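# Move deep-well plate into plate washer carrier

## Task

Take the deep-well plate from the shelved bench by the door and set it in the plate washer's carrier on the shelved bench by the window. It must rest flat on the carrier floor, within the corner stops, with its labelled short edge toward the carrier end marked A1. If the plate touches the floor, the task fails. At the end, open the grippers and pull the robot away. If the robot tips over or finishes leaning, the task fails. A placement that stays in position only because the robot holds it does not count.

## Robot and tools

Robot: a Rainbow Robotics RB-Y1 simulation. It has a two-wheel differential base (0.66 m long, 0.58 m wide, front edge 0.10 m ahead of the wheel axle) that cannot strafe. It has a folding torso, a pan/tilt head, and two 7-joint arms, each ending in a parallel gripper. Loose objects may now and then get a small push from outside.

Frames: the base frame sits on the floor midway between the drive wheels, with x forward, y left and z up. The results give chest, left_hand and right_hand in this frame. A hand point is the spot between its finger pads. The fingers point along the hand's -z and close along its x. Printed hand positions lose accuracy at long reach. Odometry is the base frame as it was when the scene began. It counts wheel rotation only, so wheel slip looks like travel. Heading runs -3.142 to 3.142, left positive.

execute_actions(actions, cameras): actions is a list holding zero or one action. An empty list only returns the state and images. One action may contain:
- base: exactly one relative move. {"translate_m": d} is metres, straight ahead if positive, range -3 to 3. {"rotate_rad": d} is radians, left (CCW from above) if positive, range -3.2 to 3.2. Each is measured from where the base last reported itself.
- joints: one flat dict for the whole robot, keyed by joint name, with absolute targets (not offsets). Angles are in rad; grippers are metres of opening. Ranges: torso_squat_rad 0 to 1.2 (larger lowers the chest); torso_shift_rad -0.3 to 0.6 (hips forward if positive); torso_pitch_rad -0.2 to 1.4 (forward bow if positive); torso_yaw_rad -1.5 to 1.5 (left positive); shoulder_pitch -2.356 to 2.356 (negative raises the arm forward); left_shoulder_roll 0 to 3.141 and right_shoulder_roll -3.141 to 0 (both lift the arm outward); shoulder_yaw -2.094 to 2.094; elbow -2.617 to 0.01 (negative bends); forearm_roll -3.141 to 3.141; wrist_pitch -1.57 to 1.919 (negative tips the hand forward); hand_roll -2.705 to 2.705; gripper_m 0 to 0.1; head_pan_rad -0.523 to 0.523; head_tilt_rad -0.35 to 1.57 (positive looks down). Arm joints take left_ or right_ prefixes. The signs of both arms match, so positive yaw and roll are leftward/CCW for each. Joints count as done within ±0.02 (grippers ±0.004).
- speeds: optional caps for this action only. translate_m 0.05 to 0.4 m/s, rotate_rad 0.1 to 1.509 rad/s (the default is the top). A base move needing more than 8.667 s is rejected.
- min_time_s: 0.1 to 8, a lower bound on how long each arm and head motion takes.
All motions in an action begin at once. Joints you leave out may keep pushing toward earlier targets. Any unknown key or out-of-range number rejects the whole call. cameras: a list drawn from head_camera, left_wrist_camera, right_wrist_camera, all. Omitted, null or all gives every camera; [] gives none. No action runs longer than 15 s.

The torso has joint limits on combinations too: squat+shift <= 1.52; squat-shift+pitch <= 1.57; shift+0.5 pitch-0.4 squat <= 0.7; shift+0.3 pitch-0.5 squat <= 0.39. Breaking one leaves the torso short of its target with off_target.

wait(seconds): 0 to 10 s with no new command, then the same report.
zoom_image(camera, region): region is [x0, y0, x1, y1] in pixels of that camera's most recent full image, at most 504x504. Head images are 896x504; wrist images are 644x364.
read_manual(section): licence texts only.
finished_scene(scene): ends the current scene, given by its number, and reports success. Call it only once the plate sits stably and the robot is clear. Replying without a tool call ends everything.

Reading results: base_status and joint_status say how each motion finished. done means reached; for the base, it means the wheels turned enough, slip or not. off_target means it stopped short and may still push. contact_stop means it hit something firm. time_out means it took too long. limit_stop_at_<name> means a built-in limit. limit_stop_at_own_body means the self-collision guard stopped it before contact. stopped_with_arm means the torso halted because an arm hit something. After a stop the joint keeps its current spot, and a contact/time_out stop halts its whole group: the four torso joints, or all seven joints of one arm. "joint command not followed" with a "cause:" line means an arm's targets were blocked, usually for getting too close to itself or to the other arm. Those joints read not_followed and may be retried later. The gripper still acts. on_its_own lists what the call did not command; "held at" is a held target, not a measured position. The pictures line gives the order of the returned images. Motor temperatures are listed per arm, in joint_positions order. MOTOR HOT appears from 65 °C; at 80 °C an OVER-TEMPERATURE FAULT brakes that arm and stops the robot.

Gripping: to hold something, command an opening at least 0.005 m below its width. The off_target that follows is expected. Each arm carries up to 3 kg.

Things to avoid: the base does not stop at furniture and can keep shoving or spin its wheels. A bent leg can reach past the base front and push the robot backward without odometry noticing. After any stop, first back the arms off in their own action, then the torso. Exception: if both hands hold one object and the torso contact-stops the instant it starts, with nothing in the way, command every arm joint to its current reading, then retry the torso. Keep the arms from hitting or pressing on each other, grippers included; a hard press ends the run. Contact torque at a joint's load limit (shoulders 60.9, elbow 31.3, wrist joints 21.7 N m, held weight included) freezes the robot for 10 s. Heavy weight held far forward of the wheels can tip the robot, and nothing stops that. Never let the plate drop or touch the floor. Move gently, with no slams or hard pushes, and keep holding durations short to limit motor heat. Faster robot motion and less arm effort are better.

Each tool is called after ">>>" by a JSON object that holds its "op" and its "data".

## Session

>>> {"op": "execute_actions", "data": {"actions": []}}

Scene clock: 0.00 s.
Motor temperatures (°C, as the motors report them): left_arm=[28 29 29 28 32 29 37] | right_arm=[33 28 27 31 35 36 34]
base_odometry: x=+0.000 y=+0.000 heading=+0.000 (m, m, rad; odometry frame)
base_status: not commanded
joint_positions: torso_squat_rad=+0.350 torso_shift_rad=-0.001 torso_pitch_rad=-0.001 torso_yaw_rad=+0.000 left_shoulder_pitch_rad=+0.007 left_shoulder_roll_rad=+0.024 left_shoulder_yaw_rad=-0.034 left_elbow_rad=-0.231 left_forearm_roll_rad=+0.047 left_wrist_pitch_rad=-0.008 left_hand_roll_rad=+0.010 left_gripper_m=+0.100 right_shoulder_pitch_rad=+0.000 right_shoulder_roll_rad=-0.049 right_shoulder_yaw_rad=-0.001 right_elbow_rad=-0.271 right_forearm_roll_rad=-0.023 right_wrist_pitch_rad=-0.048 right_hand_roll_rad=-0.010 right_gripper_m=+0.099 head_pan_rad=+0.000 head_tilt_rad=+0.401
joint_status: not commanded
chest: x=-0.2290 y=-0.0010 z=+1.2474 quat_wxyz=(+1.000, +0.001, -0.001, +0.000) (m; base frame)
left_hand: x=-0.1191 y=+0.2348 z=+0.5710 quat_wxyz=(+0.993, +0.008, -0.117, +0.011) (m; base frame)
right_hand: x=-0.0859 y=-0.2570 z=+0.5783 quat_wxyz=(+0.987, -0.021, -0.160, -0.013) (m; base frame)
pictures: head_camera, left_wrist_camera, right_wrist_camera
Images, in order (width x height): head_camera 896x504, left_wrist_camera 644x364, right_wrist_camera 644x364.

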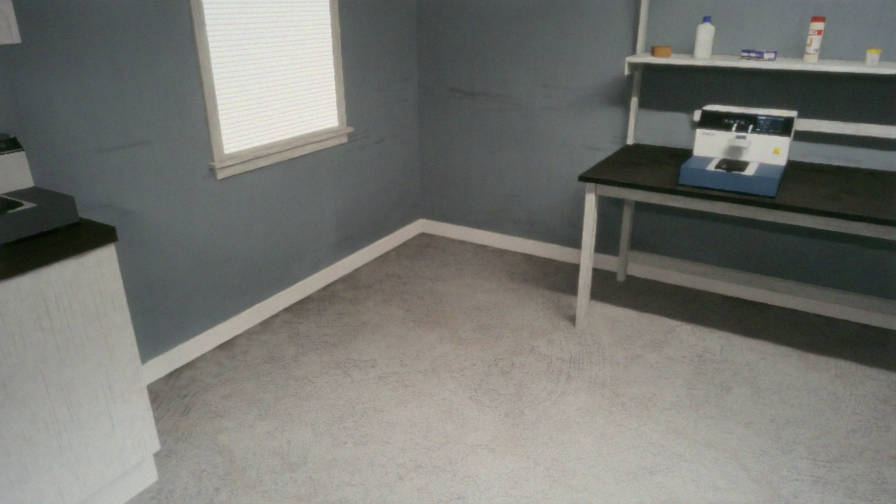

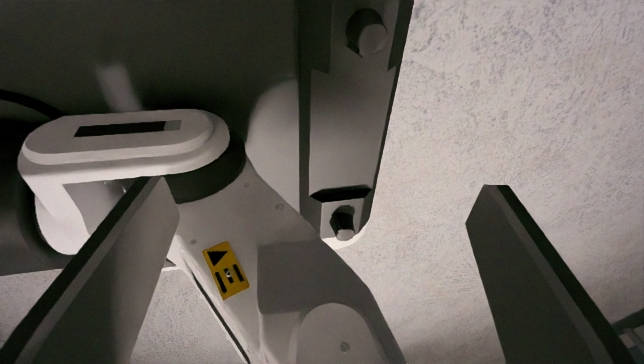

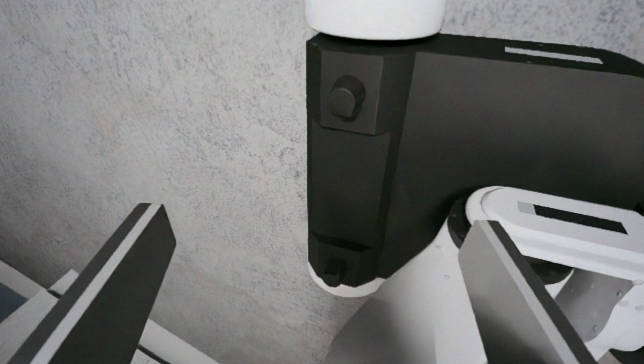

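>>> {"op": "execute_actions", "data": {"actions": [{"base":{"rotate_rad":-1.2},"joints":{"head_tilt_rad":0.3}}], "cameras": ["head_camera"]}}

>>> {"op": "execute_actions", "data": {"actions": [{"base":{"rotate_rad":-1.2}}], "cameras": ["head_camera"]}}

>>> {"op": "execute_actions", "data": {"actions": [{"base":{"rotate_rad":-1.2}}], "cameras": ["head_camera"]}}

Scene clock: 4.97 s.
Motor temperatures (°C, as the motors report them): left_arm=[28 29 29 28 32 29 37] | right_arm=[33 28 27 31 35 36 34]
base_odometry: x=+0.000 y=+0.000 heading=-1.200 (m, m, rad; odometry frame)
base_status: done
joint_positions: torso_squat_rad=+0.350 torso_shift_rad=-0.001 torso_pitch_rad=-0.001 torso_yaw_rad=+0.000 left_shoulder_pitch_rad=+0.007 left_shoulder_roll_rad=+0.024 left_shoulder_yaw_rad=-0.034 left_elbow_rad=-0.231 left_forearm_roll_rad=+0.047 left_wrist_pitch_rad=-0.008 left_hand_roll_rad=+0.010 left_gripper_m=+0.100 right_shoulder_pitch_rad=+0.000 right_shoulder_roll_rad=-0.049 right_shoulder_yaw_rad=-0.001 right_elbow_rad=-0.271 right_forearm_roll_rad=-0.023 right_wrist_pitch_rad=-0.048 right_hand_roll_rad=-0.010 right_gripper_m=+0.099 head_pan_rad=+0.000 head_tilt_rad=+0.300
joint_status: all done
chest: x=-0.2290 y=-0.0010 z=+1.2474 quat_wxyz=(+1.000, +0.001, -0.001, +0.000) (m; base frame)
left_hand: x=-0.1191 y=+0.2348 z=+0.5710 quat_wxyz=(+0.993, +0.008, -0.117, +0.011) (m; base frame)
right_hand: x=-0.0860 y=-0.2570 z=+0.5783 quat_wxyz=(+0.987, -0.021, -0.160, -0.013) (m; base frame)
pictures: head_camera
Images, in order (width x height): head_camera 896x504.

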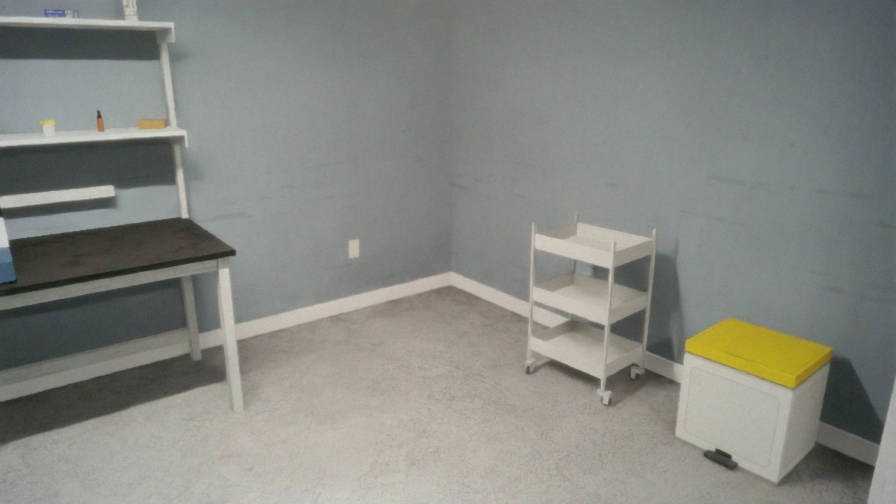

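Scene clock: 8.53 s.
Motor temperatures (°C, as the motors report them): left_arm=[28 29 29 28 32 29 37] | right_arm=[33 28 27 31 35 36 34]
base_odometry: x=+0.000 y=+0.000 heading=-2.399 (m, m, rad; odometry frame)
base_status: done
joint_positions: torso_squat_rad=+0.350 torso_shift_rad=-0.001 torso_pitch_rad=-0.001 torso_yaw_rad=+0.000 left_shoulder_pitch_rad=+0.007 left_shoulder_roll_rad=+0.024 left_shoulder_yaw_rad=-0.034 left_elbow_rad=-0.231 left_forearm_roll_rad=+0.047 left_wrist_pitch_rad=-0.008 left_hand_roll_rad=+0.010 left_gripper_m=+0.100 right_shoulder_pitch_rad=+0.000 right_shoulder_roll_rad=-0.049 right_shoulder_yaw_rad=-0.001 right_elbow_rad=-0.271 right_forearm_roll_rad=-0.023 right_wrist_pitch_rad=-0.048 right_hand_roll_rad=-0.010 right_gripper_m=+0.099 head_pan_rad=+0.000 head_tilt_rad=+0.300
joint_status: not commanded
chest: x=-0.2290 y=-0.0010 z=+1.2474 quat_wxyz=(+1.000, +0.001, -0.001, +0.000) (m; base frame)
left_hand: x=-0.1191 y=+0.2348 z=+0.5710 quat_wxyz=(+0.993, +0.008, -0.117, +0.011) (m; base frame)
right_hand: x=-0.0860 y=-0.2570 z=+0.5783 quat_wxyz=(+0.987, -0.021, -0.160, -0.013) (m; base frame)
pictures: head_camera
Images, in order (width x height): head_camera 896x504.

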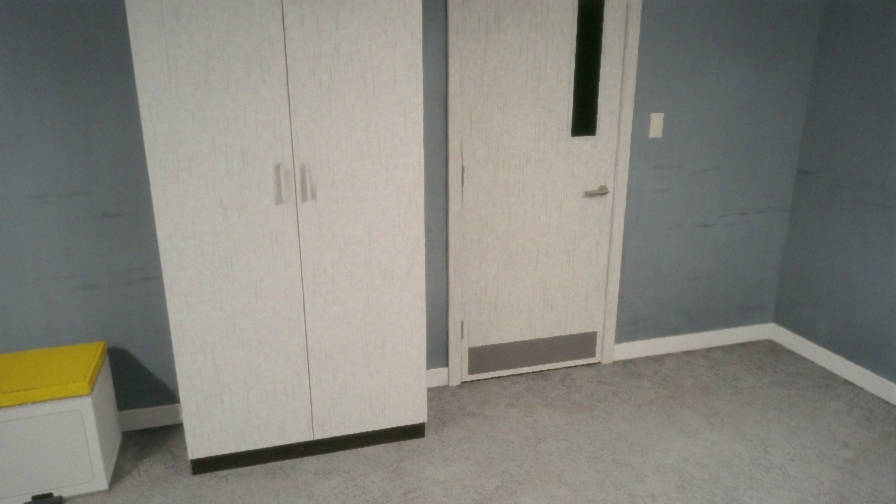

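Scene clock: 12.10 s.
Motor temperatures (°C, as the motors report them): left_arm=[28 29 29 28 32 29 37] | right_arm=[33 28 27 31 35 36 34]
base_odometry: x=+0.000 y=+0.000 heading=+2.685 (m, m, rad; odometry frame)
base_status: done
joint_positions: torso_squat_rad=+0.350 torso_shift_rad=-0.001 torso_pitch_rad=-0.001 torso_yaw_rad=+0.000 left_shoulder_pitch_rad=+0.007 left_shoulder_roll_rad=+0.024 left_shoulder_yaw_rad=-0.034 left_elbow_rad=-0.231 left_forearm_roll_rad=+0.047 left_wrist_pitch_rad=-0.008 left_hand_roll_rad=+0.010 left_gripper_m=+0.100 right_shoulder_pitch_rad=+0.000 right_shoulder_roll_rad=-0.049 right_shoulder_yaw_rad=-0.001 right_elbow_rad=-0.271 right_forearm_roll_rad=-0.023 right_wrist_pitch_rad=-0.048 right_hand_roll_rad=-0.010 right_gripper_m=+0.099 head_pan_rad=+0.000 head_tilt_rad=+0.300
joint_status: not commanded
chest: x=-0.2290 y=-0.0010 z=+1.2474 quat_wxyz=(+1.000, +0.001, -0.001, +0.000) (m; base frame)
left_hand: x=-0.1192 y=+0.2348 z=+0.5710 quat_wxyz=(+0.993, +0.008, -0.117, +0.011) (m; base frame)
right_hand: x=-0.0860 y=-0.2570 z=+0.5783 quat_wxyz=(+0.987, -0.021, -0.160, -0.013) (m; base frame)
pictures: head_camera
Images, in order (width x height): head_camera 896x504.

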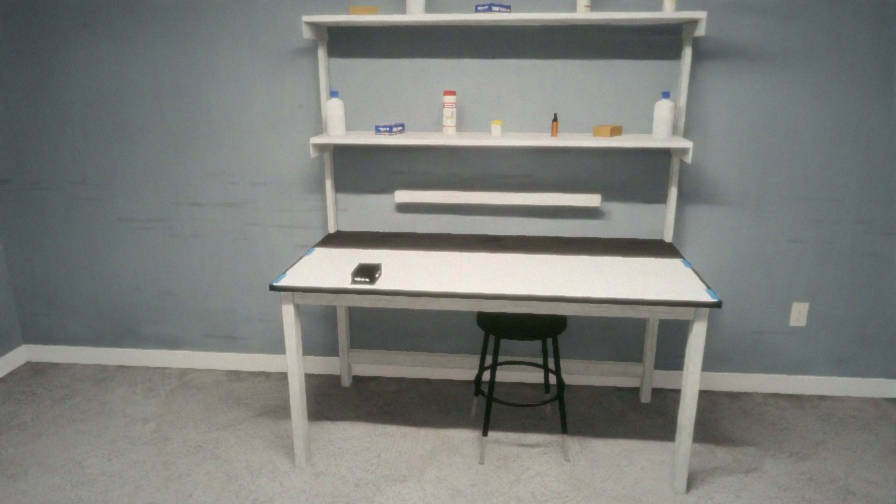

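>>> {"op": "execute_actions", "data": {"actions": [{"base":{"translate_m":1.45},"joints":{"head_tilt_rad":0.85,"head_pan_rad":0.2,"left_shoulder_pitch_rad":-0.1,"left_shoulder_roll_rad":0.1,"left_elbow_rad":-2.0,"left_wrist_pitch_rad":1.9}}]}}

Scene clock: 20.10 s.
Motor temperatures (°C, as the motors report them): left_arm=[28 29 29 28 32 29 37] | right_arm=[33 28 27 31 35 36 34]
base_odometry: x=-1.301 y=+0.641 heading=+2.684 (m, m, rad; odometry frame)
base_status: done
joint_positions: torso_squat_rad=+0.350 torso_shift_rad=-0.001 torso_pitch_rad=-0.001 torso_yaw_rad=+0.000 left_shoulder_pitch_rad=-0.100 left_shoulder_roll_rad=+0.100 left_shoulder_yaw_rad=-0.034 left_elbow_rad=-2.000 left_forearm_roll_rad=+0.047 left_wrist_pitch_rad=+1.900 left_hand_roll_rad=+0.010 left_gripper_m=+0.100 right_shoulder_pitch_rad=+0.000 right_shoulder_roll_rad=-0.049 right_shoulder_yaw_rad=-0.001 right_elbow_rad=-0.271 right_forearm_roll_rad=-0.023 right_wrist_pitch_rad=-0.048 right_hand_roll_rad=-0.010 right_gripper_m=+0.099 head_pan_rad=+0.200 head_tilt_rad=+0.850
joint_status: all done
chest: x=-0.2289 y=-0.0010 z=+1.2474 quat_wxyz=(+1.000, +0.001, -0.001, +0.000) (m; base frame)
left_hand: x=+0.1099 y=+0.2307 z=+0.9314 quat_wxyz=(+0.994, +0.028, -0.096, -0.039) (m; base frame)
right_hand: x=-0.0859 y=-0.2570 z=+0.5783 quat_wxyz=(+0.987, -0.021, -0.160, -0.013) (m; base frame)
pictures: head_camera, left_wrist_camera, right_wrist_camera
Images, in order (width x height): head_camera 896x504, left_wrist_camera 644x364, right_wrist_camera 644x364.

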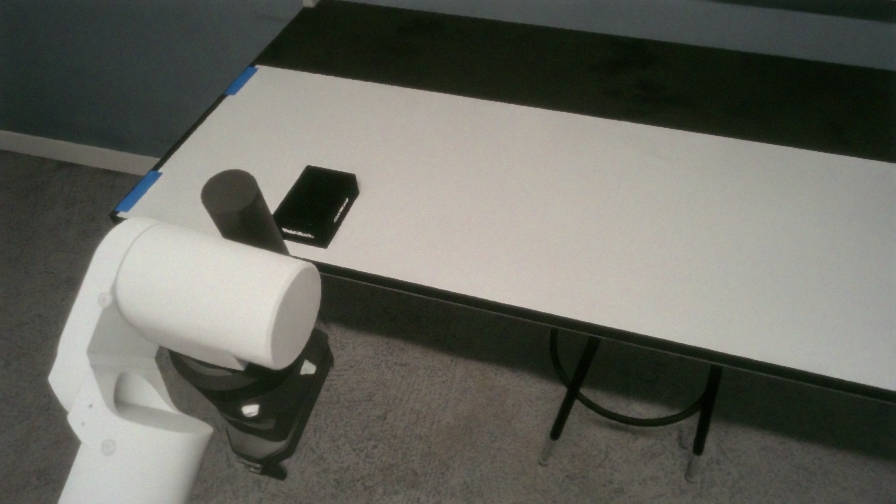

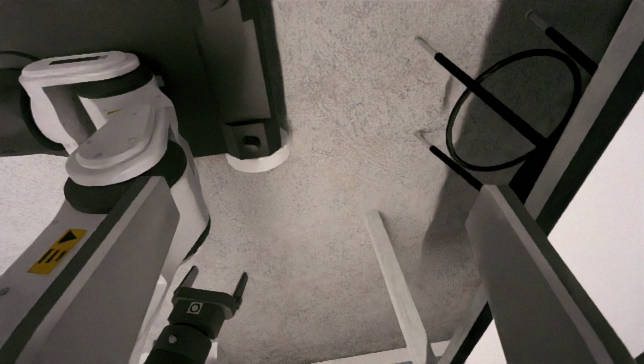

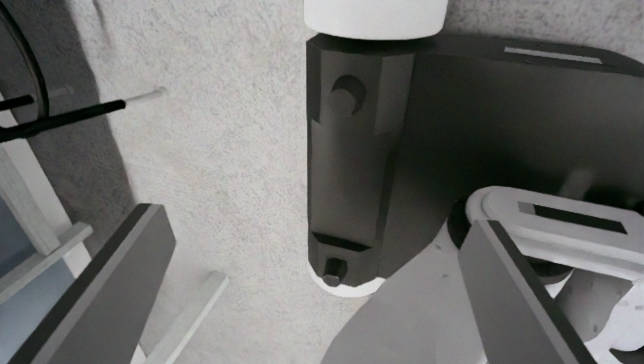

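>>> {"op": "zoom_image", "data": {"camera": "head_camera", "region": [230, 140, 410, 270]}}

Region (230, 140, 410, 270) of head_camera's 896x504 image, scaled by 2.800, with more detail than that image has.

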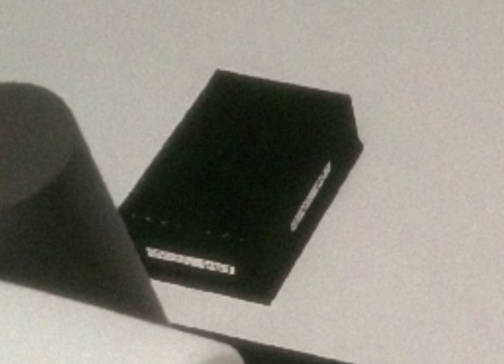

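>>> {"op": "execute_actions", "data": {"actions": [{"base":{"rotate_rad":0.248},"joints":{"head_tilt_rad":0.95,"head_pan_rad":0.3,"torso_squat_rad":0.2,"torso_shift_rad":0.3,"left_shoulder_pitch_rad":-0.629,"left_shoulder_roll_rad":0.063,"left_shoulder_yaw_rad":0.203,"left_elbow_rad":-1.1,"left_forearm_roll_rad":0,"left_wrist_pitch_rad":1.7,"left_hand_roll_rad":-1.94}}], "cameras": []}}

>>> {"op": "execute_actions", "data": {"actions": [{"base":{"translate_m":0.26}}], "cameras": ["head_camera","left_wrist_camera"]}}

Scene clock: 40.10 s.
Motor temperatures (°C, as the motors report them): left_arm=[28 29 29 29 32 29 37] | right_arm=[33 28 27 31 35 36 34]
base_odometry: x=-1.301 y=+0.641 heading=+2.932 (m, m, rad; odometry frame)
base_status: done
joint_positions: torso_squat_rad=+0.200 torso_shift_rad=+0.300 torso_pitch_rad=-0.001 torso_yaw_rad=+0.000 left_shoulder_pitch_rad=-0.629 left_shoulder_roll_rad=+0.063 left_shoulder_yaw_rad=+0.203 left_elbow_rad=-1.100 left_forearm_roll_rad=+0.000 left_wrist_pitch_rad=+1.700 left_hand_roll_rad=-1.940 left_gripper_m=+0.100 right_shoulder_pitch_rad=+0.000 right_shoulder_roll_rad=-0.049 right_shoulder_yaw_rad=-0.001 right_elbow_rad=-0.271 right_forearm_roll_rad=-0.023 right_wrist_pitch_rad=-0.048 right_hand_roll_rad=-0.010 right_gripper_m=+0.099 head_pan_rad=+0.300 head_tilt_rad=+0.950
joint_status: all done
chest: x=-0.0256 y=-0.0010 z=+1.2453 quat_wxyz=(+1.000, +0.001, -0.001, +0.000) (m; base frame)
left_hand: x=+0.4139 y=+0.2197 z=+0.8875 quat_wxyz=(+0.565, +0.001, +0.001, -0.825) (m; base frame)
right_hand: x=+0.1173 y=-0.2571 z=+0.5762 quat_wxyz=(+0.987, -0.021, -0.160, -0.013) (m; base frame)
pictures: none
No camera images: the call's "cameras" was empty. Leave "cameras" out to get every camera's image.

Scene clock: 51.20 s.
Motor temperatures (°C, as the motors report them): left_arm=[29 29 29 29 32 29 37] | right_arm=[37 28 27 36 35 36 34]
TORQUE FAULT: right_elbow_rad reached its load limit. The robot stopped for 10 seconds, dropped its targets and accepts commands again. The stop added 9.0 s to the call and to motion_time.
base_odometry: x=-1.515 y=+0.686 heading=+2.929 (m, m, rad; odometry frame)
base_status: translate_m torque_fault (by the wheels' count: +0.219 of +0.260)
joint_positions: torso_squat_rad=+0.200 torso_shift_rad=+0.299 torso_pitch_rad=-0.002 torso_yaw_rad=-0.001 left_shoulder_pitch_rad=-0.629 left_shoulder_roll_rad=+0.063 left_shoulder_yaw_rad=+0.203 left_elbow_rad=-1.100 left_forearm_roll_rad=+0.000 left_wrist_pitch_rad=+1.700 left_hand_roll_rad=-1.940 left_gripper_m=+0.100 right_shoulder_pitch_rad=+0.021 right_shoulder_roll_rad=-0.044 right_shoulder_yaw_rad=+0.000 right_elbow_rad=-0.239 right_forearm_roll_rad=-0.022 right_wrist_pitch_rad=-0.047 right_hand_roll_rad=-0.010 right_gripper_m=+0.099 head_pan_rad=+0.300 head_tilt_rad=+0.950
joint_status: not commanded
chest: x=-0.0264 y=-0.0008 z=+1.2455 quat_wxyz=(+1.000, +0.001, -0.001, +0.000) (m; base frame)
left_hand: x=+0.4136 y=+0.2194 z=+0.8880 quat_wxyz=(+0.565, +0.001, +0.000, -0.825) (m; base frame)
right_hand: x=+0.0856 y=-0.2538 z=+0.5704 quat_wxyz=(+0.991, -0.020, -0.133, -0.017) (m; base frame)
pictures: head_camera, left_wrist_camera
Images, in order (width x height): head_camera 896x504, left_wrist_camera 644x364.

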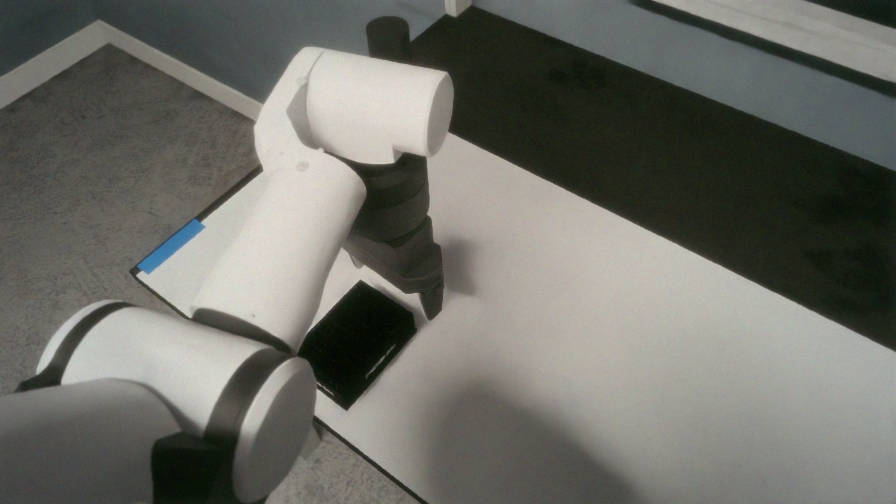

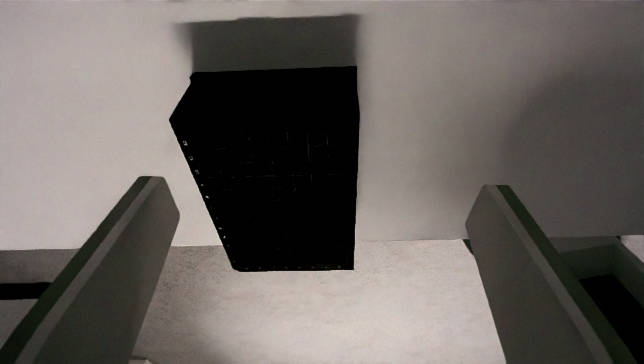

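>>> {"op": "execute_actions", "data": {"actions": [{"joints":{"right_shoulder_pitch_rad":0.5,"right_shoulder_roll_rad":-0.1,"right_elbow_rad":-0.1,"torso_yaw_rad":0.095,"left_hand_roll_rad":-1.975,"torso_squat_rad":0.42}}], "cameras": ["left_wrist_camera"]}}

Scene clock: 61.27 s.
Motor temperatures (°C, as the motors report them): left_arm=[29 29 29 29 32 29 37] | right_arm=[36 28 27 36 35 36 34]
TORQUE FAULT: right_elbow_rad reached its load limit. The robot stopped for 10 seconds, dropped its targets and accepts commands again. The robot was already stopped when this call's commands were due to start, so it ran none of them. The stop added 2.6 s to the call and to motion_time.
base_odometry: x=-1.516 y=+0.687 heading=+2.930 (m, m, rad; odometry frame)
base_status: not commanded
joint_positions: torso_squat_rad=+0.200 torso_shift_rad=+0.300 torso_pitch_rad=-0.001 torso_yaw_rad=+0.000 left_shoulder_pitch_rad=-0.629 left_shoulder_roll_rad=+0.063 left_shoulder_yaw_rad=+0.203 left_elbow_rad=-1.100 left_forearm_roll_rad=+0.000 left_wrist_pitch_rad=+1.700 left_hand_roll_rad=-1.940 left_gripper_m=+0.100 right_shoulder_pitch_rad=+0.025 right_shoulder_roll_rad=-0.043 right_shoulder_yaw_rad=+0.000 right_elbow_rad=-0.236 right_forearm_roll_rad=-0.022 right_wrist_pitch_rad=-0.046 right_hand_roll_rad=-0.010 right_gripper_m=+0.099 head_pan_rad=+0.300 head_tilt_rad=+0.950
joint_status: torso_squat_rad not_run; torso_yaw_rad not_run; left_hand_roll_rad not_run; right_shoulder_pitch_rad not_run; right_shoulder_roll_rad not_run; right_elbow_rad not_run
on_its_own: torso_squat_rad is held at +0.200, not at your +0.420, since a torque_fault; torso_yaw_rad is held at +0.000, not at your +0.095, since a torque_fault; left_hand_roll_rad is held at -1.940, not at your -1.975, since a torque_fault; right_shoulder_pitch_rad is held at +0.021, not at your +0.500, since a torque_fault; right_shoulder_roll_rad is held at -0.044, not at your -0.100, since a torque_fault; right_elbow_rad is held at -0.239, not at your -0.100, since a torque_fault
chest: x=-0.0259 y=-0.0009 z=+1.2454 quat_wxyz=(+1.000, +0.001, -0.001, +0.000) (m; base frame)
left_hand: x=+0.4139 y=+0.2196 z=+0.8877 quat_wxyz=(+0.565, +0.001, +0.000, -0.825) (m; base frame)
right_hand: x=+0.0820 y=-0.2532 z=+0.5695 quat_wxyz=(+0.991, -0.019, -0.130, -0.017) (m; base frame)
pictures: left_wrist_camera
Images, in order (width x height): left_wrist_camera 644x364.

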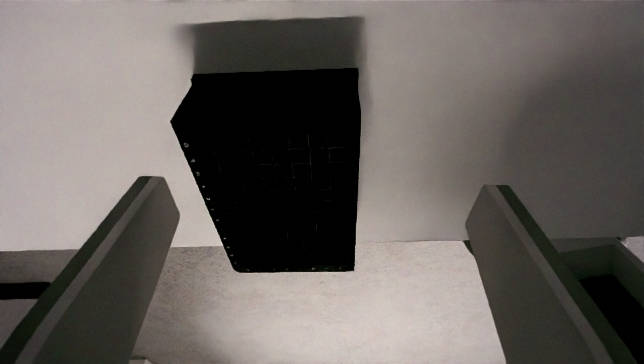

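>>> {"op": "execute_actions", "data": {"actions": [{"joints":{"right_shoulder_pitch_rad":0.5,"right_shoulder_roll_rad":-0.1,"right_elbow_rad":-0.1}}], "cameras": []}}

>>> {"op": "execute_actions", "data": {"actions": [{"joints":{"torso_yaw_rad":0.095,"left_hand_roll_rad":-1.975,"torso_squat_rad":0.42}}], "cameras": ["left_wrist_camera"]}}

Scene clock: 64.27 s.
Motor temperatures (°C, as the motors report them): left_arm=[29 29 29 29 32 29 37] | right_arm=[36 28 27 36 35 36 34]
base_odometry: x=-1.516 y=+0.687 heading=+2.930 (m, m, rad; odometry frame)
base_status: not commanded
joint_positions: torso_squat_rad=+0.200 torso_shift_rad=+0.300 torso_pitch_rad=-0.001 torso_yaw_rad=+0.000 left_shoulder_pitch_rad=-0.629 left_shoulder_roll_rad=+0.063 left_shoulder_yaw_rad=+0.203 left_elbow_rad=-1.100 left_forearm_roll_rad=+0.000 left_wrist_pitch_rad=+1.700 left_hand_roll_rad=-1.940 left_gripper_m=+0.100 right_shoulder_pitch_rad=+0.501 right_shoulder_roll_rad=-0.100 right_shoulder_yaw_rad=+0.000 right_elbow_rad=-0.100 right_forearm_roll_rad=-0.022 right_wrist_pitch_rad=-0.047 right_hand_roll_rad=-0.010 right_gripper_m=+0.099 head_pan_rad=+0.300 head_tilt_rad=+0.950
joint_status: all done
on_its_own: torso_squat_rad is held at +0.200, not at your +0.420, since a torque_fault; torso_yaw_rad is held at +0.000, not at your +0.095, since a torque_fault; left_hand_roll_rad is held at -1.940, not at your -1.975, since a torque_fault
chest: x=-0.0257 y=-0.0010 z=+1.2453 quat_wxyz=(+1.000, +0.001, -0.001, +0.000) (m; base frame)
left_hand: x=+0.4140 y=+0.2196 z=+0.8876 quat_wxyz=(+0.565, +0.001, +0.000, -0.825) (m; base frame)
right_hand: x=-0.3273 y=-0.2749 z=+0.6248 quat_wxyz=(+0.981, -0.056, +0.164, -0.085) (m; base frame)
pictures: none
No camera images: the call's "cameras" was empty. Leave "cameras" out to get every camera's image.

Scene clock: 65.77 s.
Motor temperatures (°C, as the motors report them): left_arm=[29 29 29 29 32 29 37] | right_arm=[36 28 27 35 35 36 34]
base_odometry: x=-1.516 y=+0.687 heading=+2.930 (m, m, rad; odometry frame)
base_status: not commanded
joint_positions: torso_squat_rad=+0.420 torso_shift_rad=+0.300 torso_pitch_rad=-0.001 torso_yaw_rad=+0.095 left_shoulder_pitch_rad=-0.629 left_shoulder_roll_rad=+0.063 left_shoulder_yaw_rad=+0.203 left_elbow_rad=-1.100 left_forearm_roll_rad=+0.000 left_wrist_pitch_rad=+1.700 left_hand_roll_rad=-1.975 left_gripper_m=+0.100 right_shoulder_pitch_rad=+0.500 right_shoulder_roll_rad=-0.100 right_shoulder_yaw_rad=+0.000 right_elbow_rad=-0.100 right_forearm_roll_rad=-0.022 right_wrist_pitch_rad=-0.047 right_hand_roll_rad=-0.010 right_gripper_m=+0.099 head_pan_rad=+0.300 head_tilt_rad=+0.950
joint_status: all done
chest: x=-0.0396 y=-0.0009 z=+1.2005 quat_wxyz=(+0.999, +0.001, -0.001, +0.047) (m; base frame)
left_hand: x=+0.3773 y=+0.2604 z=+0.8429 quat_wxyz=(+0.590, +0.001, +0.000, -0.807) (m; base frame)
right_hand: x=-0.3135 y=-0.3023 z=+0.5800 quat_wxyz=(+0.984, -0.064, +0.161, -0.038) (m; base frame)
pictures: left_wrist_camera
Images, in order (width x height): left_wrist_camera 644x364.

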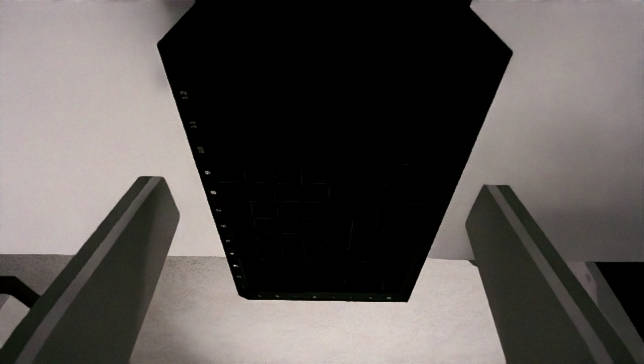

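>>> {"op": "execute_actions", "data": {"actions": [{"joints":{"left_hand_roll_rad":-1.99,"torso_squat_rad":0.57}}], "cameras": ["left_wrist_camera","head_camera"]}}

>>> {"op": "execute_actions", "data": {"actions": [{"joints":{"left_gripper_m":0.07}}], "cameras": []}}

Scene clock: 69.13 s.
Motor temperatures (°C, as the motors report them): left_arm=[29 29 29 29 32 29 37] | right_arm=[36 28 27 35 35 36 34]
base_odometry: x=-1.516 y=+0.687 heading=+2.930 (m, m, rad; odometry frame)
base_status: not commanded
joint_positions: torso_squat_rad=+0.570 torso_shift_rad=+0.299 torso_pitch_rad=-0.003 torso_yaw_rad=+0.095 left_shoulder_pitch_rad=-0.632 left_shoulder_roll_rad=+0.064 left_shoulder_yaw_rad=+0.203 left_elbow_rad=-1.102 left_forearm_roll_rad=+0.000 left_wrist_pitch_rad=+1.700 left_hand_roll_rad=-1.990 left_gripper_m=+0.100 right_shoulder_pitch_rad=+0.500 right_shoulder_roll_rad=-0.100 right_shoulder_yaw_rad=+0.000 right_elbow_rad=-0.100 right_forearm_roll_rad=-0.022 right_wrist_pitch_rad=-0.047 right_hand_roll_rad=-0.010 right_gripper_m=+0.099 head_pan_rad=+0.300 head_tilt_rad=+0.950
joint_status: all done
chest: x=-0.0551 y=-0.0012 z=+1.1530 quat_wxyz=(+0.999, +0.001, -0.001, +0.047) (m; base frame)
left_hand: x=+0.3641 y=+0.2605 z=+0.7981 quat_wxyz=(+0.584, +0.004, -0.001, -0.812) (m; base frame)
right_hand: x=-0.3281 y=-0.3022 z=+0.5318 quat_wxyz=(+0.984, -0.063, +0.160, -0.038) (m; base frame)
pictures: head_camera, left_wrist_camera
Images, in order (width x height): head_camera 896x504, left_wrist_camera 644x364.

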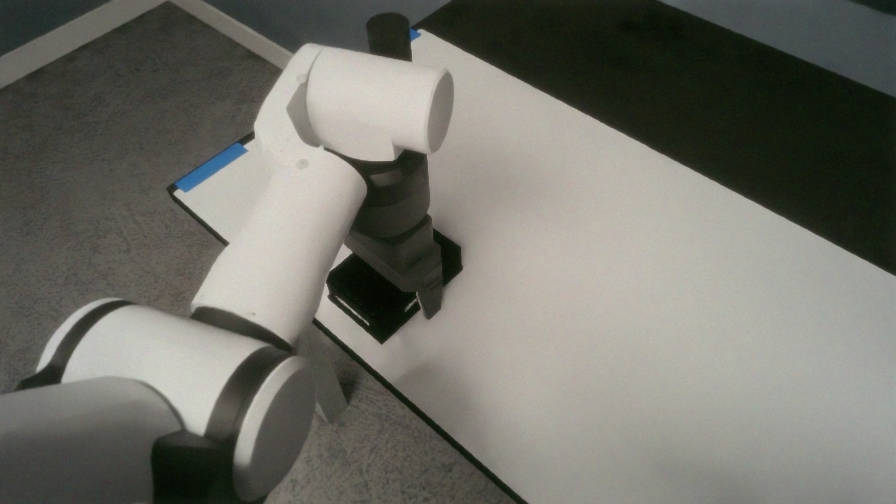

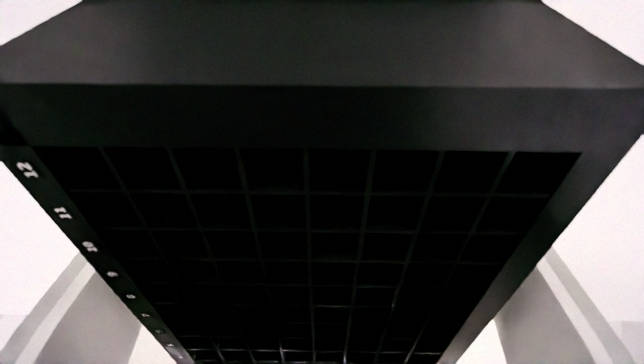

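Scene clock: 69.90 s.
Motor temperatures (°C, as the motors report them): left_arm=[29 29 29 29 32 29 37] | right_arm=[36 28 27 35 35 36 34]
base_odometry: x=-1.516 y=+0.687 heading=+2.930 (m, m, rad; odometry frame)
base_status: not commanded
joint_positions: torso_squat_rad=+0.570 torso_shift_rad=+0.300 torso_pitch_rad=-0.003 torso_yaw_rad=+0.095 left_shoulder_pitch_rad=-0.632 left_shoulder_roll_rad=+0.065 left_shoulder_yaw_rad=+0.203 left_elbow_rad=-1.103 left_forearm_roll_rad=-0.001 left_wrist_pitch_rad=+1.700 left_hand_roll_rad=-1.990 left_gripper_m=+0.085 right_shoulder_pitch_rad=+0.500 right_shoulder_roll_rad=-0.100 right_shoulder_yaw_rad=+0.000 right_elbow_rad=-0.100 right_forearm_roll_rad=-0.022 right_wrist_pitch_rad=-0.047 right_hand_roll_rad=-0.010 right_gripper_m=+0.099 head_pan_rad=+0.300 head_tilt_rad=+0.950
joint_status: left_gripper_m off_target (ended at +0.085, target +0.070)
chest: x=-0.0549 y=-0.0011 z=+1.1530 quat_wxyz=(+0.999, +0.001, -0.001, +0.048) (m; base frame)
left_hand: x=+0.3644 y=+0.2617 z=+0.7982 quat_wxyz=(+0.584, +0.005, +0.000, -0.812) (m; base frame)
right_hand: x=-0.3280 y=-0.3022 z=+0.5319 quat_wxyz=(+0.984, -0.063, +0.160, -0.038) (m; base frame)
pictures: none
No camera images: the call's "cameras" was empty. Leave "cameras" out to get every camera's image.

>>> {"op": "execute_actions", "data": {"actions": [{"joints":{"left_gripper_m":0.1,"torso_squat_rad":0.535}}], "cameras": []}}

>>> {"op": "execute_actions", "data": {"actions": [{"base":{"translate_m":-0.02},"joints":{"torso_yaw_rad":0.113,"left_hand_roll_rad":-2.008},"speeds":{"translate_m":0.05}}], "cameras": ["left_wrist_camera","head_camera"]}}

Scene clock: 72.53 s.
Motor temperatures (°C, as the motors report them): left_arm=[29 29 29 29 32 29 37] | right_arm=[35 28 27 35 35 36 34]
base_odometry: x=-1.516 y=+0.687 heading=+2.930 (m, m, rad; odometry frame)
base_status: not commanded
joint_positions: torso_squat_rad=+0.535 torso_shift_rad=+0.300 torso_pitch_rad=-0.001 torso_yaw_rad=+0.095 left_shoulder_pitch_rad=-0.629 left_shoulder_roll_rad=+0.063 left_shoulder_yaw_rad=+0.203 left_elbow_rad=-1.100 left_forearm_roll_rad=+0.000 left_wrist_pitch_rad=+1.700 left_hand_roll_rad=-1.990 left_gripper_m=+0.100 right_shoulder_pitch_rad=+0.500 right_shoulder_roll_rad=-0.100 right_shoulder_yaw_rad=+0.000 right_elbow_rad=-0.100 right_forearm_roll_rad=-0.022 right_wrist_pitch_rad=-0.047 right_hand_roll_rad=-0.010 right_gripper_m=+0.099 head_pan_rad=+0.300 head_tilt_rad=+0.950
joint_status: all done
chest: x=-0.0504 y=-0.0010 z=+1.1652 quat_wxyz=(+0.999, +0.001, -0.001, +0.048) (m; base frame)
left_hand: x=+0.3665 y=+0.2607 z=+0.8077 quat_wxyz=(+0.584, +0.001, +0.000, -0.812) (m; base frame)
right_hand: x=-0.3243 y=-0.3023 z=+0.5446 quat_wxyz=(+0.984, -0.064, +0.161, -0.038) (m; base frame)
pictures: none
No camera images: the call's "cameras" was empty. Leave "cameras" out to get every camera's image.

Scene clock: 73.50 s.
Motor temperatures (°C, as the motors report them): left_arm=[29 29 29 29 32 29 37] | right_arm=[35 28 27 35 35 36 34]
base_odometry: x=-1.496 y=+0.682 heading=+2.930 (m, m, rad; odometry frame)
base_status: done
joint_positions: torso_squat_rad=+0.535 torso_shift_rad=+0.300 torso_pitch_rad=-0.001 torso_yaw_rad=+0.113 left_shoulder_pitch_rad=-0.629 left_shoulder_roll_rad=+0.063 left_shoulder_yaw_rad=+0.203 left_elbow_rad=-1.100 left_forearm_roll_rad=+0.000 left_wrist_pitch_rad=+1.700 left_hand_roll_rad=-2.008 left_gripper_m=+0.100 right_shoulder_pitch_rad=+0.500 right_shoulder_roll_rad=-0.100 right_shoulder_yaw_rad=+0.000 right_elbow_rad=-0.100 right_forearm_roll_rad=-0.022 right_wrist_pitch_rad=-0.047 right_hand_roll_rad=-0.010 right_gripper_m=+0.099 head_pan_rad=+0.300 head_tilt_rad=+0.950
joint_status: all done
chest: x=-0.0505 y=-0.0010 z=+1.1652 quat_wxyz=(+0.998, +0.001, -0.001, +0.056) (m; base frame)
left_hand: x=+0.3616 y=+0.2680 z=+0.8076 quat_wxyz=(+0.584, +0.001, +0.000, -0.812) (m; base frame)
right_hand: x=-0.3188 y=-0.3073 z=+0.5446 quat_wxyz=(+0.985, -0.065, +0.160, -0.029) (m; base frame)
pictures: head_camera, left_wrist_camera
Images, in order (width x height): head_camera 896x504, left_wrist_camera 644x364.

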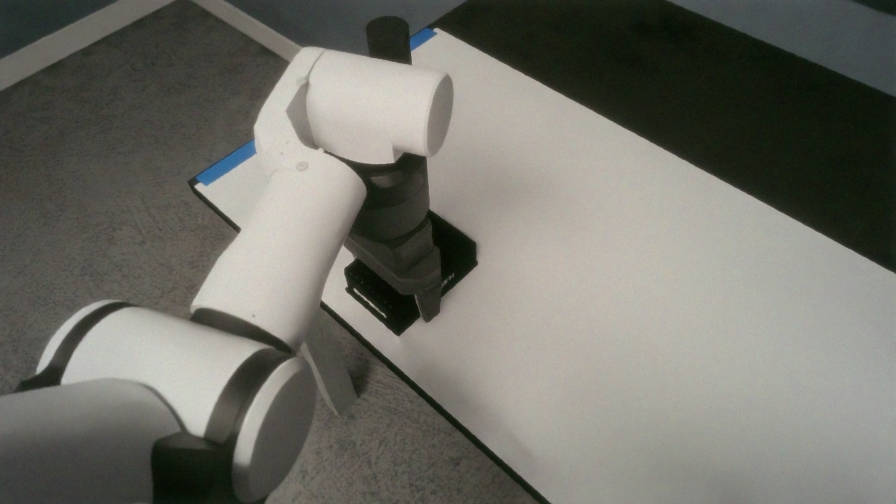

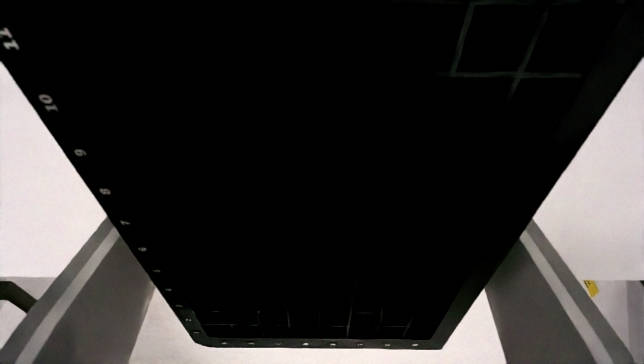

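>>> {"op": "execute_actions", "data": {"actions": [{"joints":{"left_gripper_m":0.07}}], "cameras": []}}

>>> {"op": "execute_actions", "data": {"actions": [{"joints":{"torso_squat_rad":0.3}}], "cameras": []}}

>>> {"op": "execute_actions", "data": {"actions": [{"base":{"translate_m":-0.4},"joints":{"torso_squat_rad":0.0,"torso_yaw_rad":0,"head_pan_rad":0,"head_tilt_rad":0.6}}], "cameras": []}}

>>> {"op": "execute_actions", "data": {"actions": [{"base":{"rotate_rad":2.835}}], "cameras": []}}

>>> {"op": "execute_actions", "data": {"actions": [{"base":{"translate_m":2.7}}], "cameras": ["head_camera"]}}

Scene clock: 77.87 s.
Motor temperatures (°C, as the motors report them): left_arm=[29 29 29 29 32 29 37] | right_arm=[35 28 27 35 35 36 34]
base_odometry: x=-1.496 y=+0.682 heading=+2.930 (m, m, rad; odometry frame)
base_status: not commanded
joint_positions: torso_squat_rad=+0.535 torso_shift_rad=+0.300 torso_pitch_rad=-0.001 torso_yaw_rad=+0.113 left_shoulder_pitch_rad=-0.629 left_shoulder_roll_rad=+0.063 left_shoulder_yaw_rad=+0.203 left_elbow_rad=-1.100 left_forearm_roll_rad=+0.000 left_wrist_pitch_rad=+1.700 left_hand_roll_rad=-2.008 left_gripper_m=+0.082 right_shoulder_pitch_rad=+0.500 right_shoulder_roll_rad=-0.100 right_shoulder_yaw_rad=+0.000 right_elbow_rad=-0.100 right_forearm_roll_rad=-0.022 right_wrist_pitch_rad=-0.047 right_hand_roll_rad=-0.010 right_gripper_m=+0.099 head_pan_rad=+0.300 head_tilt_rad=+0.950
joint_status: left_gripper_m off_target (ended at +0.082, target +0.070)
chest: x=-0.0505 y=-0.0010 z=+1.1652 quat_wxyz=(+0.998, +0.001, -0.001, +0.056) (m; base frame)
left_hand: x=+0.3616 y=+0.2680 z=+0.8076 quat_wxyz=(+0.584, +0.001, +0.000, -0.812) (m; base frame)
right_hand: x=-0.3188 y=-0.3073 z=+0.5446 quat_wxyz=(+0.985, -0.065, +0.160, -0.029) (m; base frame)
pictures: none
No camera images: the call's "cameras" was empty. Leave "cameras" out to get every camera's image.

Scene clock: 79.43 s.
Motor temperatures (°C, as the motors report them): left_arm=[29 29 29 29 32 29 37] | right_arm=[35 28 27 34 35 36 34]
base_odometry: x=-1.496 y=+0.682 heading=+2.930 (m, m, rad; odometry frame)
base_status: not commanded
joint_positions: torso_squat_rad=+0.300 torso_shift_rad=+0.300 torso_pitch_rad=-0.001 torso_yaw_rad=+0.113 left_shoulder_pitch_rad=-0.629 left_shoulder_roll_rad=+0.063 left_shoulder_yaw_rad=+0.203 left_elbow_rad=-1.100 left_forearm_roll_rad=+0.000 left_wrist_pitch_rad=+1.700 left_hand_roll_rad=-2.008 left_gripper_m=+0.082 right_shoulder_pitch_rad=+0.500 right_shoulder_roll_rad=-0.100 right_shoulder_yaw_rad=+0.000 right_elbow_rad=-0.100 right_forearm_roll_rad=-0.022 right_wrist_pitch_rad=-0.047 right_hand_roll_rad=-0.010 right_gripper_m=+0.099 head_pan_rad=+0.300 head_tilt_rad=+0.950
joint_status: all done
chest: x=-0.0307 y=-0.0010 z=+1.2288 quat_wxyz=(+0.998, +0.001, -0.001, +0.056) (m; base frame)
left_hand: x=+0.3813 y=+0.2680 z=+0.8710 quat_wxyz=(+0.584, +0.001, +0.000, -0.812) (m; base frame)
right_hand: x=-0.2991 y=-0.3073 z=+0.6082 quat_wxyz=(+0.985, -0.065, +0.160, -0.029) (m; base frame)
pictures: none
No camera images: the call's "cameras" was empty. Leave "cameras" out to get every camera's image.

Scene clock: 82.00 s.
Motor temperatures (°C, as the motors report them): left_arm=[29 29 29 29 32 29 37] | right_arm=[35 28 27 34 35 36 34]
base_odometry: x=-1.105 y=+0.598 heading=+2.929 (m, m, rad; odometry frame)
base_status: done
joint_positions: torso_squat_rad=+0.000 torso_shift_rad=+0.300 torso_pitch_rad=-0.001 torso_yaw_rad=+0.000 left_shoulder_pitch_rad=-0.629 left_shoulder_roll_rad=+0.063 left_shoulder_yaw_rad=+0.203 left_elbow_rad=-1.100 left_forearm_roll_rad=+0.000 left_wrist_pitch_rad=+1.700 left_hand_roll_rad=-2.008 left_gripper_m=+0.082 right_shoulder_pitch_rad=+0.500 right_shoulder_roll_rad=-0.100 right_shoulder_yaw_rad=+0.000 right_elbow_rad=-0.100 right_forearm_roll_rad=-0.022 right_wrist_pitch_rad=-0.047 right_hand_roll_rad=-0.010 right_gripper_m=+0.099 head_pan_rad=+0.000 head_tilt_rad=+0.600
joint_status: all done
chest: x=-0.0215 y=-0.0010 z=+1.2587 quat_wxyz=(+1.000, +0.001, -0.001, +0.000) (m; base frame)
left_hand: x=+0.4181 y=+0.2199 z=+0.9009 quat_wxyz=(+0.537, +0.001, +0.001, -0.843) (m; base frame)
right_hand: x=-0.3228 y=-0.2751 z=+0.6380 quat_wxyz=(+0.981, -0.056, +0.164, -0.085) (m; base frame)
pictures: none
No camera images: the call's "cameras" was empty. Leave "cameras" out to get every camera's image.

Scene clock: 87.10 s.
Motor temperatures (°C, as the motors report them): left_arm=[29 29 29 29 32 29 37] | right_arm=[35 28 27 34 35 36 34]
base_odometry: x=-1.105 y=+0.598 heading=-0.520 (m, m, rad; odometry frame)
base_status: done
joint_positions: torso_squat_rad=+0.000 torso_shift_rad=+0.300 torso_pitch_rad=-0.001 torso_yaw_rad=+0.000 left_shoulder_pitch_rad=-0.629 left_shoulder_roll_rad=+0.063 left_shoulder_yaw_rad=+0.203 left_elbow_rad=-1.100 left_forearm_roll_rad=+0.000 left_wrist_pitch_rad=+1.700 left_hand_roll_rad=-2.008 left_gripper_m=+0.082 right_shoulder_pitch_rad=+0.500 right_shoulder_roll_rad=-0.100 right_shoulder_yaw_rad=+0.000 right_elbow_rad=-0.100 right_forearm_roll_rad=-0.022 right_wrist_pitch_rad=-0.047 right_hand_roll_rad=-0.010 right_gripper_m=+0.099 head_pan_rad=+0.000 head_tilt_rad=+0.600
joint_status: not commanded
chest: x=-0.0215 y=-0.0010 z=+1.2587 quat_wxyz=(+1.000, +0.001, -0.001, +0.000) (m; base frame)
left_hand: x=+0.4180 y=+0.2198 z=+0.9009 quat_wxyz=(+0.537, +0.001, +0.000, -0.843) (m; base frame)
right_hand: x=-0.3229 y=-0.2751 z=+0.6381 quat_wxyz=(+0.981, -0.056, +0.164, -0.085) (m; base frame)
pictures: none
No camera images: the call's "cameras" was empty. Leave "cameras" out to get every camera's image.

Scene clock: 95.20 s.
Motor temperatures (°C, as the motors report them): left_arm=[29 29 29 29 32 29 37] | right_arm=[34 28 27 34 35 36 34]
base_odometry: x=+1.239 y=-0.743 heading=-0.520 (m, m, rad; odometry frame)
base_status: done
joint_positions: torso_squat_rad=+0.000 torso_shift_rad=+0.300 torso_pitch_rad=-0.001 torso_yaw_rad=+0.000 left_shoulder_pitch_rad=-0.629 left_shoulder_roll_rad=+0.063 left_shoulder_yaw_rad=+0.203 left_elbow_rad=-1.100 left_forearm_roll_rad=+0.000 left_wrist_pitch_rad=+1.700 left_hand_roll_rad=-2.008 left_gripper_m=+0.082 right_shoulder_pitch_rad=+0.500 right_shoulder_roll_rad=-0.100 right_shoulder_yaw_rad=+0.000 right_elbow_rad=-0.100 right_forearm_roll_rad=-0.022 right_wrist_pitch_rad=-0.047 right_hand_roll_rad=-0.010 right_gripper_m=+0.099 head_pan_rad=+0.000 head_tilt_rad=+0.600
joint_status: not commanded
chest: x=-0.0215 y=-0.0010 z=+1.2587 quat_wxyz=(+1.000, +0.001, -0.001, +0.000) (m; base frame)
left_hand: x=+0.4181 y=+0.2198 z=+0.9008 quat_wxyz=(+0.537, +0.001, +0.001, -0.843) (m; base frame)
right_hand: x=-0.3228 y=-0.2751 z=+0.6380 quat_wxyz=(+0.981, -0.056, +0.164, -0.085) (m; base frame)
pictures: head_camera
Images, in order (width x height): head_camera 896x504.

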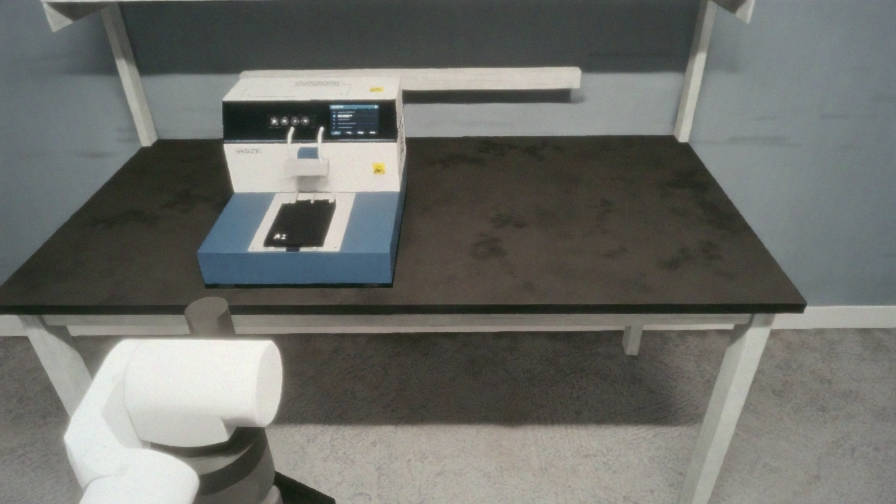

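>>> {"op": "zoom_image", "data": {"camera": "head_camera", "region": [190, 120, 420, 300]}}

Region (190, 120, 420, 300) of head_camera's 896x504 image, scaled by 2.191, with more detail than that image has; it fills the top 394 rows of this view, and the rest is white.

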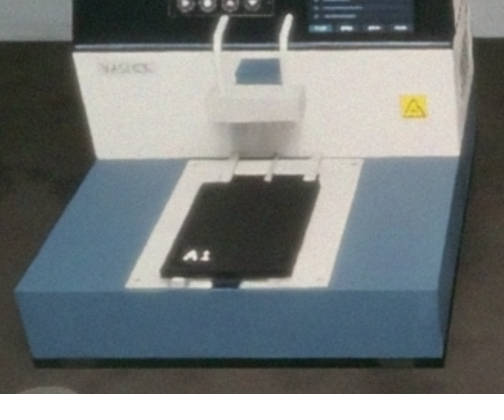

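>>> {"op": "execute_actions", "data": {"actions": [{"joints":{"torso_yaw_rad":0.12,"torso_squat_rad":0.3,"left_shoulder_pitch_rad":-0.831,"left_shoulder_roll_rad":0.108,"left_shoulder_yaw_rad":0.255,"left_wrist_pitch_rad":1.9,"left_hand_roll_rad":-1.69,"head_pan_rad":0.3,"head_tilt_rad":0.95},"base":{"translate_m":0.64},"speeds":{"translate_m":0.25}}], "cameras": ["left_wrist_camera","head_camera"]}}

Scene clock: 107.57 s.
Motor temperatures (°C, as the motors report them): left_arm=[29 29 29 29 32 29 37] | right_arm=[34 28 27 33 35 36 34]
base_odometry: x=+1.794 y=-1.061 heading=-0.520 (m, m, rad; odometry frame)
base_status: done
joint_positions: torso_squat_rad=+0.300 torso_shift_rad=+0.300 torso_pitch_rad=-0.001 torso_yaw_rad=+0.120 left_shoulder_pitch_rad=-0.831 left_shoulder_roll_rad=+0.108 left_shoulder_yaw_rad=+0.255 left_elbow_rad=-1.100 left_forearm_roll_rad=+0.000 left_wrist_pitch_rad=+1.900 left_hand_roll_rad=-1.690 left_gripper_m=+0.082 right_shoulder_pitch_rad=+0.500 right_shoulder_roll_rad=-0.100 right_shoulder_yaw_rad=+0.000 right_elbow_rad=-0.100 right_forearm_roll_rad=-0.022 right_wrist_pitch_rad=-0.047 right_hand_roll_rad=-0.010 right_gripper_m=+0.099 head_pan_rad=+0.300 head_tilt_rad=+0.950
joint_status: all done
chest: x=-0.0307 y=-0.0010 z=+1.2288 quat_wxyz=(+0.998, +0.001, -0.001, +0.060) (m; base frame)
left_hand: x=+0.4117 y=+0.2739 z=+0.9624 quat_wxyz=(+0.707, +0.001, +0.000, -0.707) (m; base frame)
right_hand: x=-0.2969 y=-0.3093 z=+0.6082 quat_wxyz=(+0.985, -0.066, +0.160, -0.026) (m; base frame)
pictures: head_camera, left_wrist_camera
Images, in order (width x height): head_camera 896x504, left_wrist_camera 644x364.

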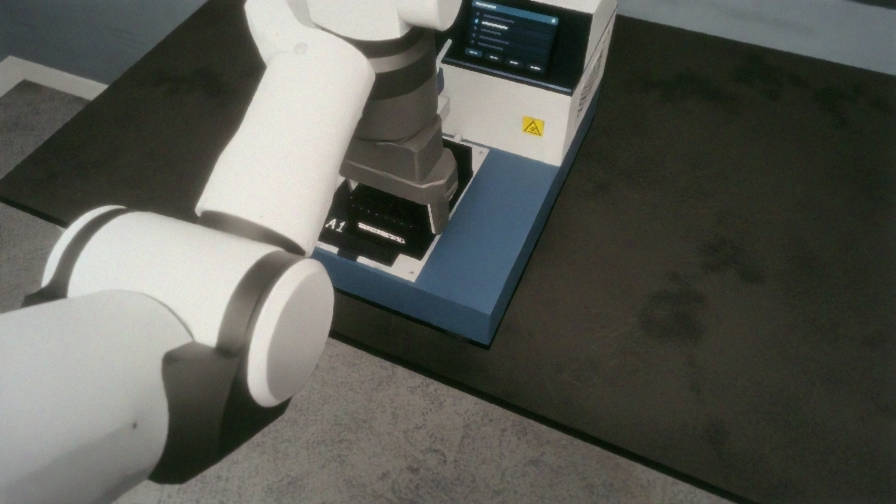

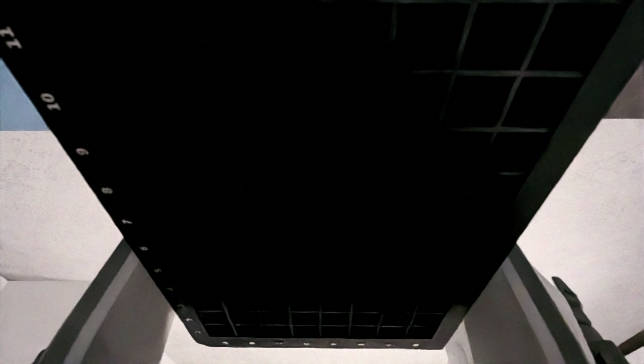

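>>> {"op": "zoom_image", "data": {"camera": "head_camera", "region": [290, 120, 520, 300]}}

Region (290, 120, 520, 300) of head_camera's 896x504 image, scaled by 2.191, with more detail than that image has; it fills the top 394 rows of this view, and the rest is white.

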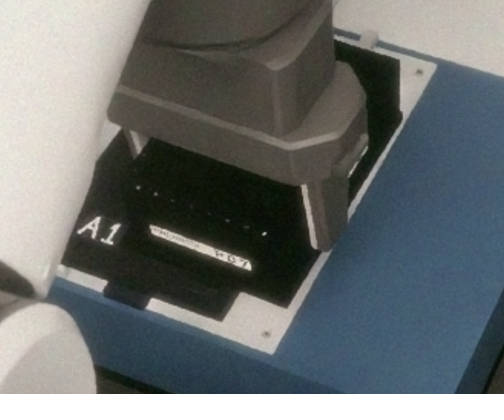

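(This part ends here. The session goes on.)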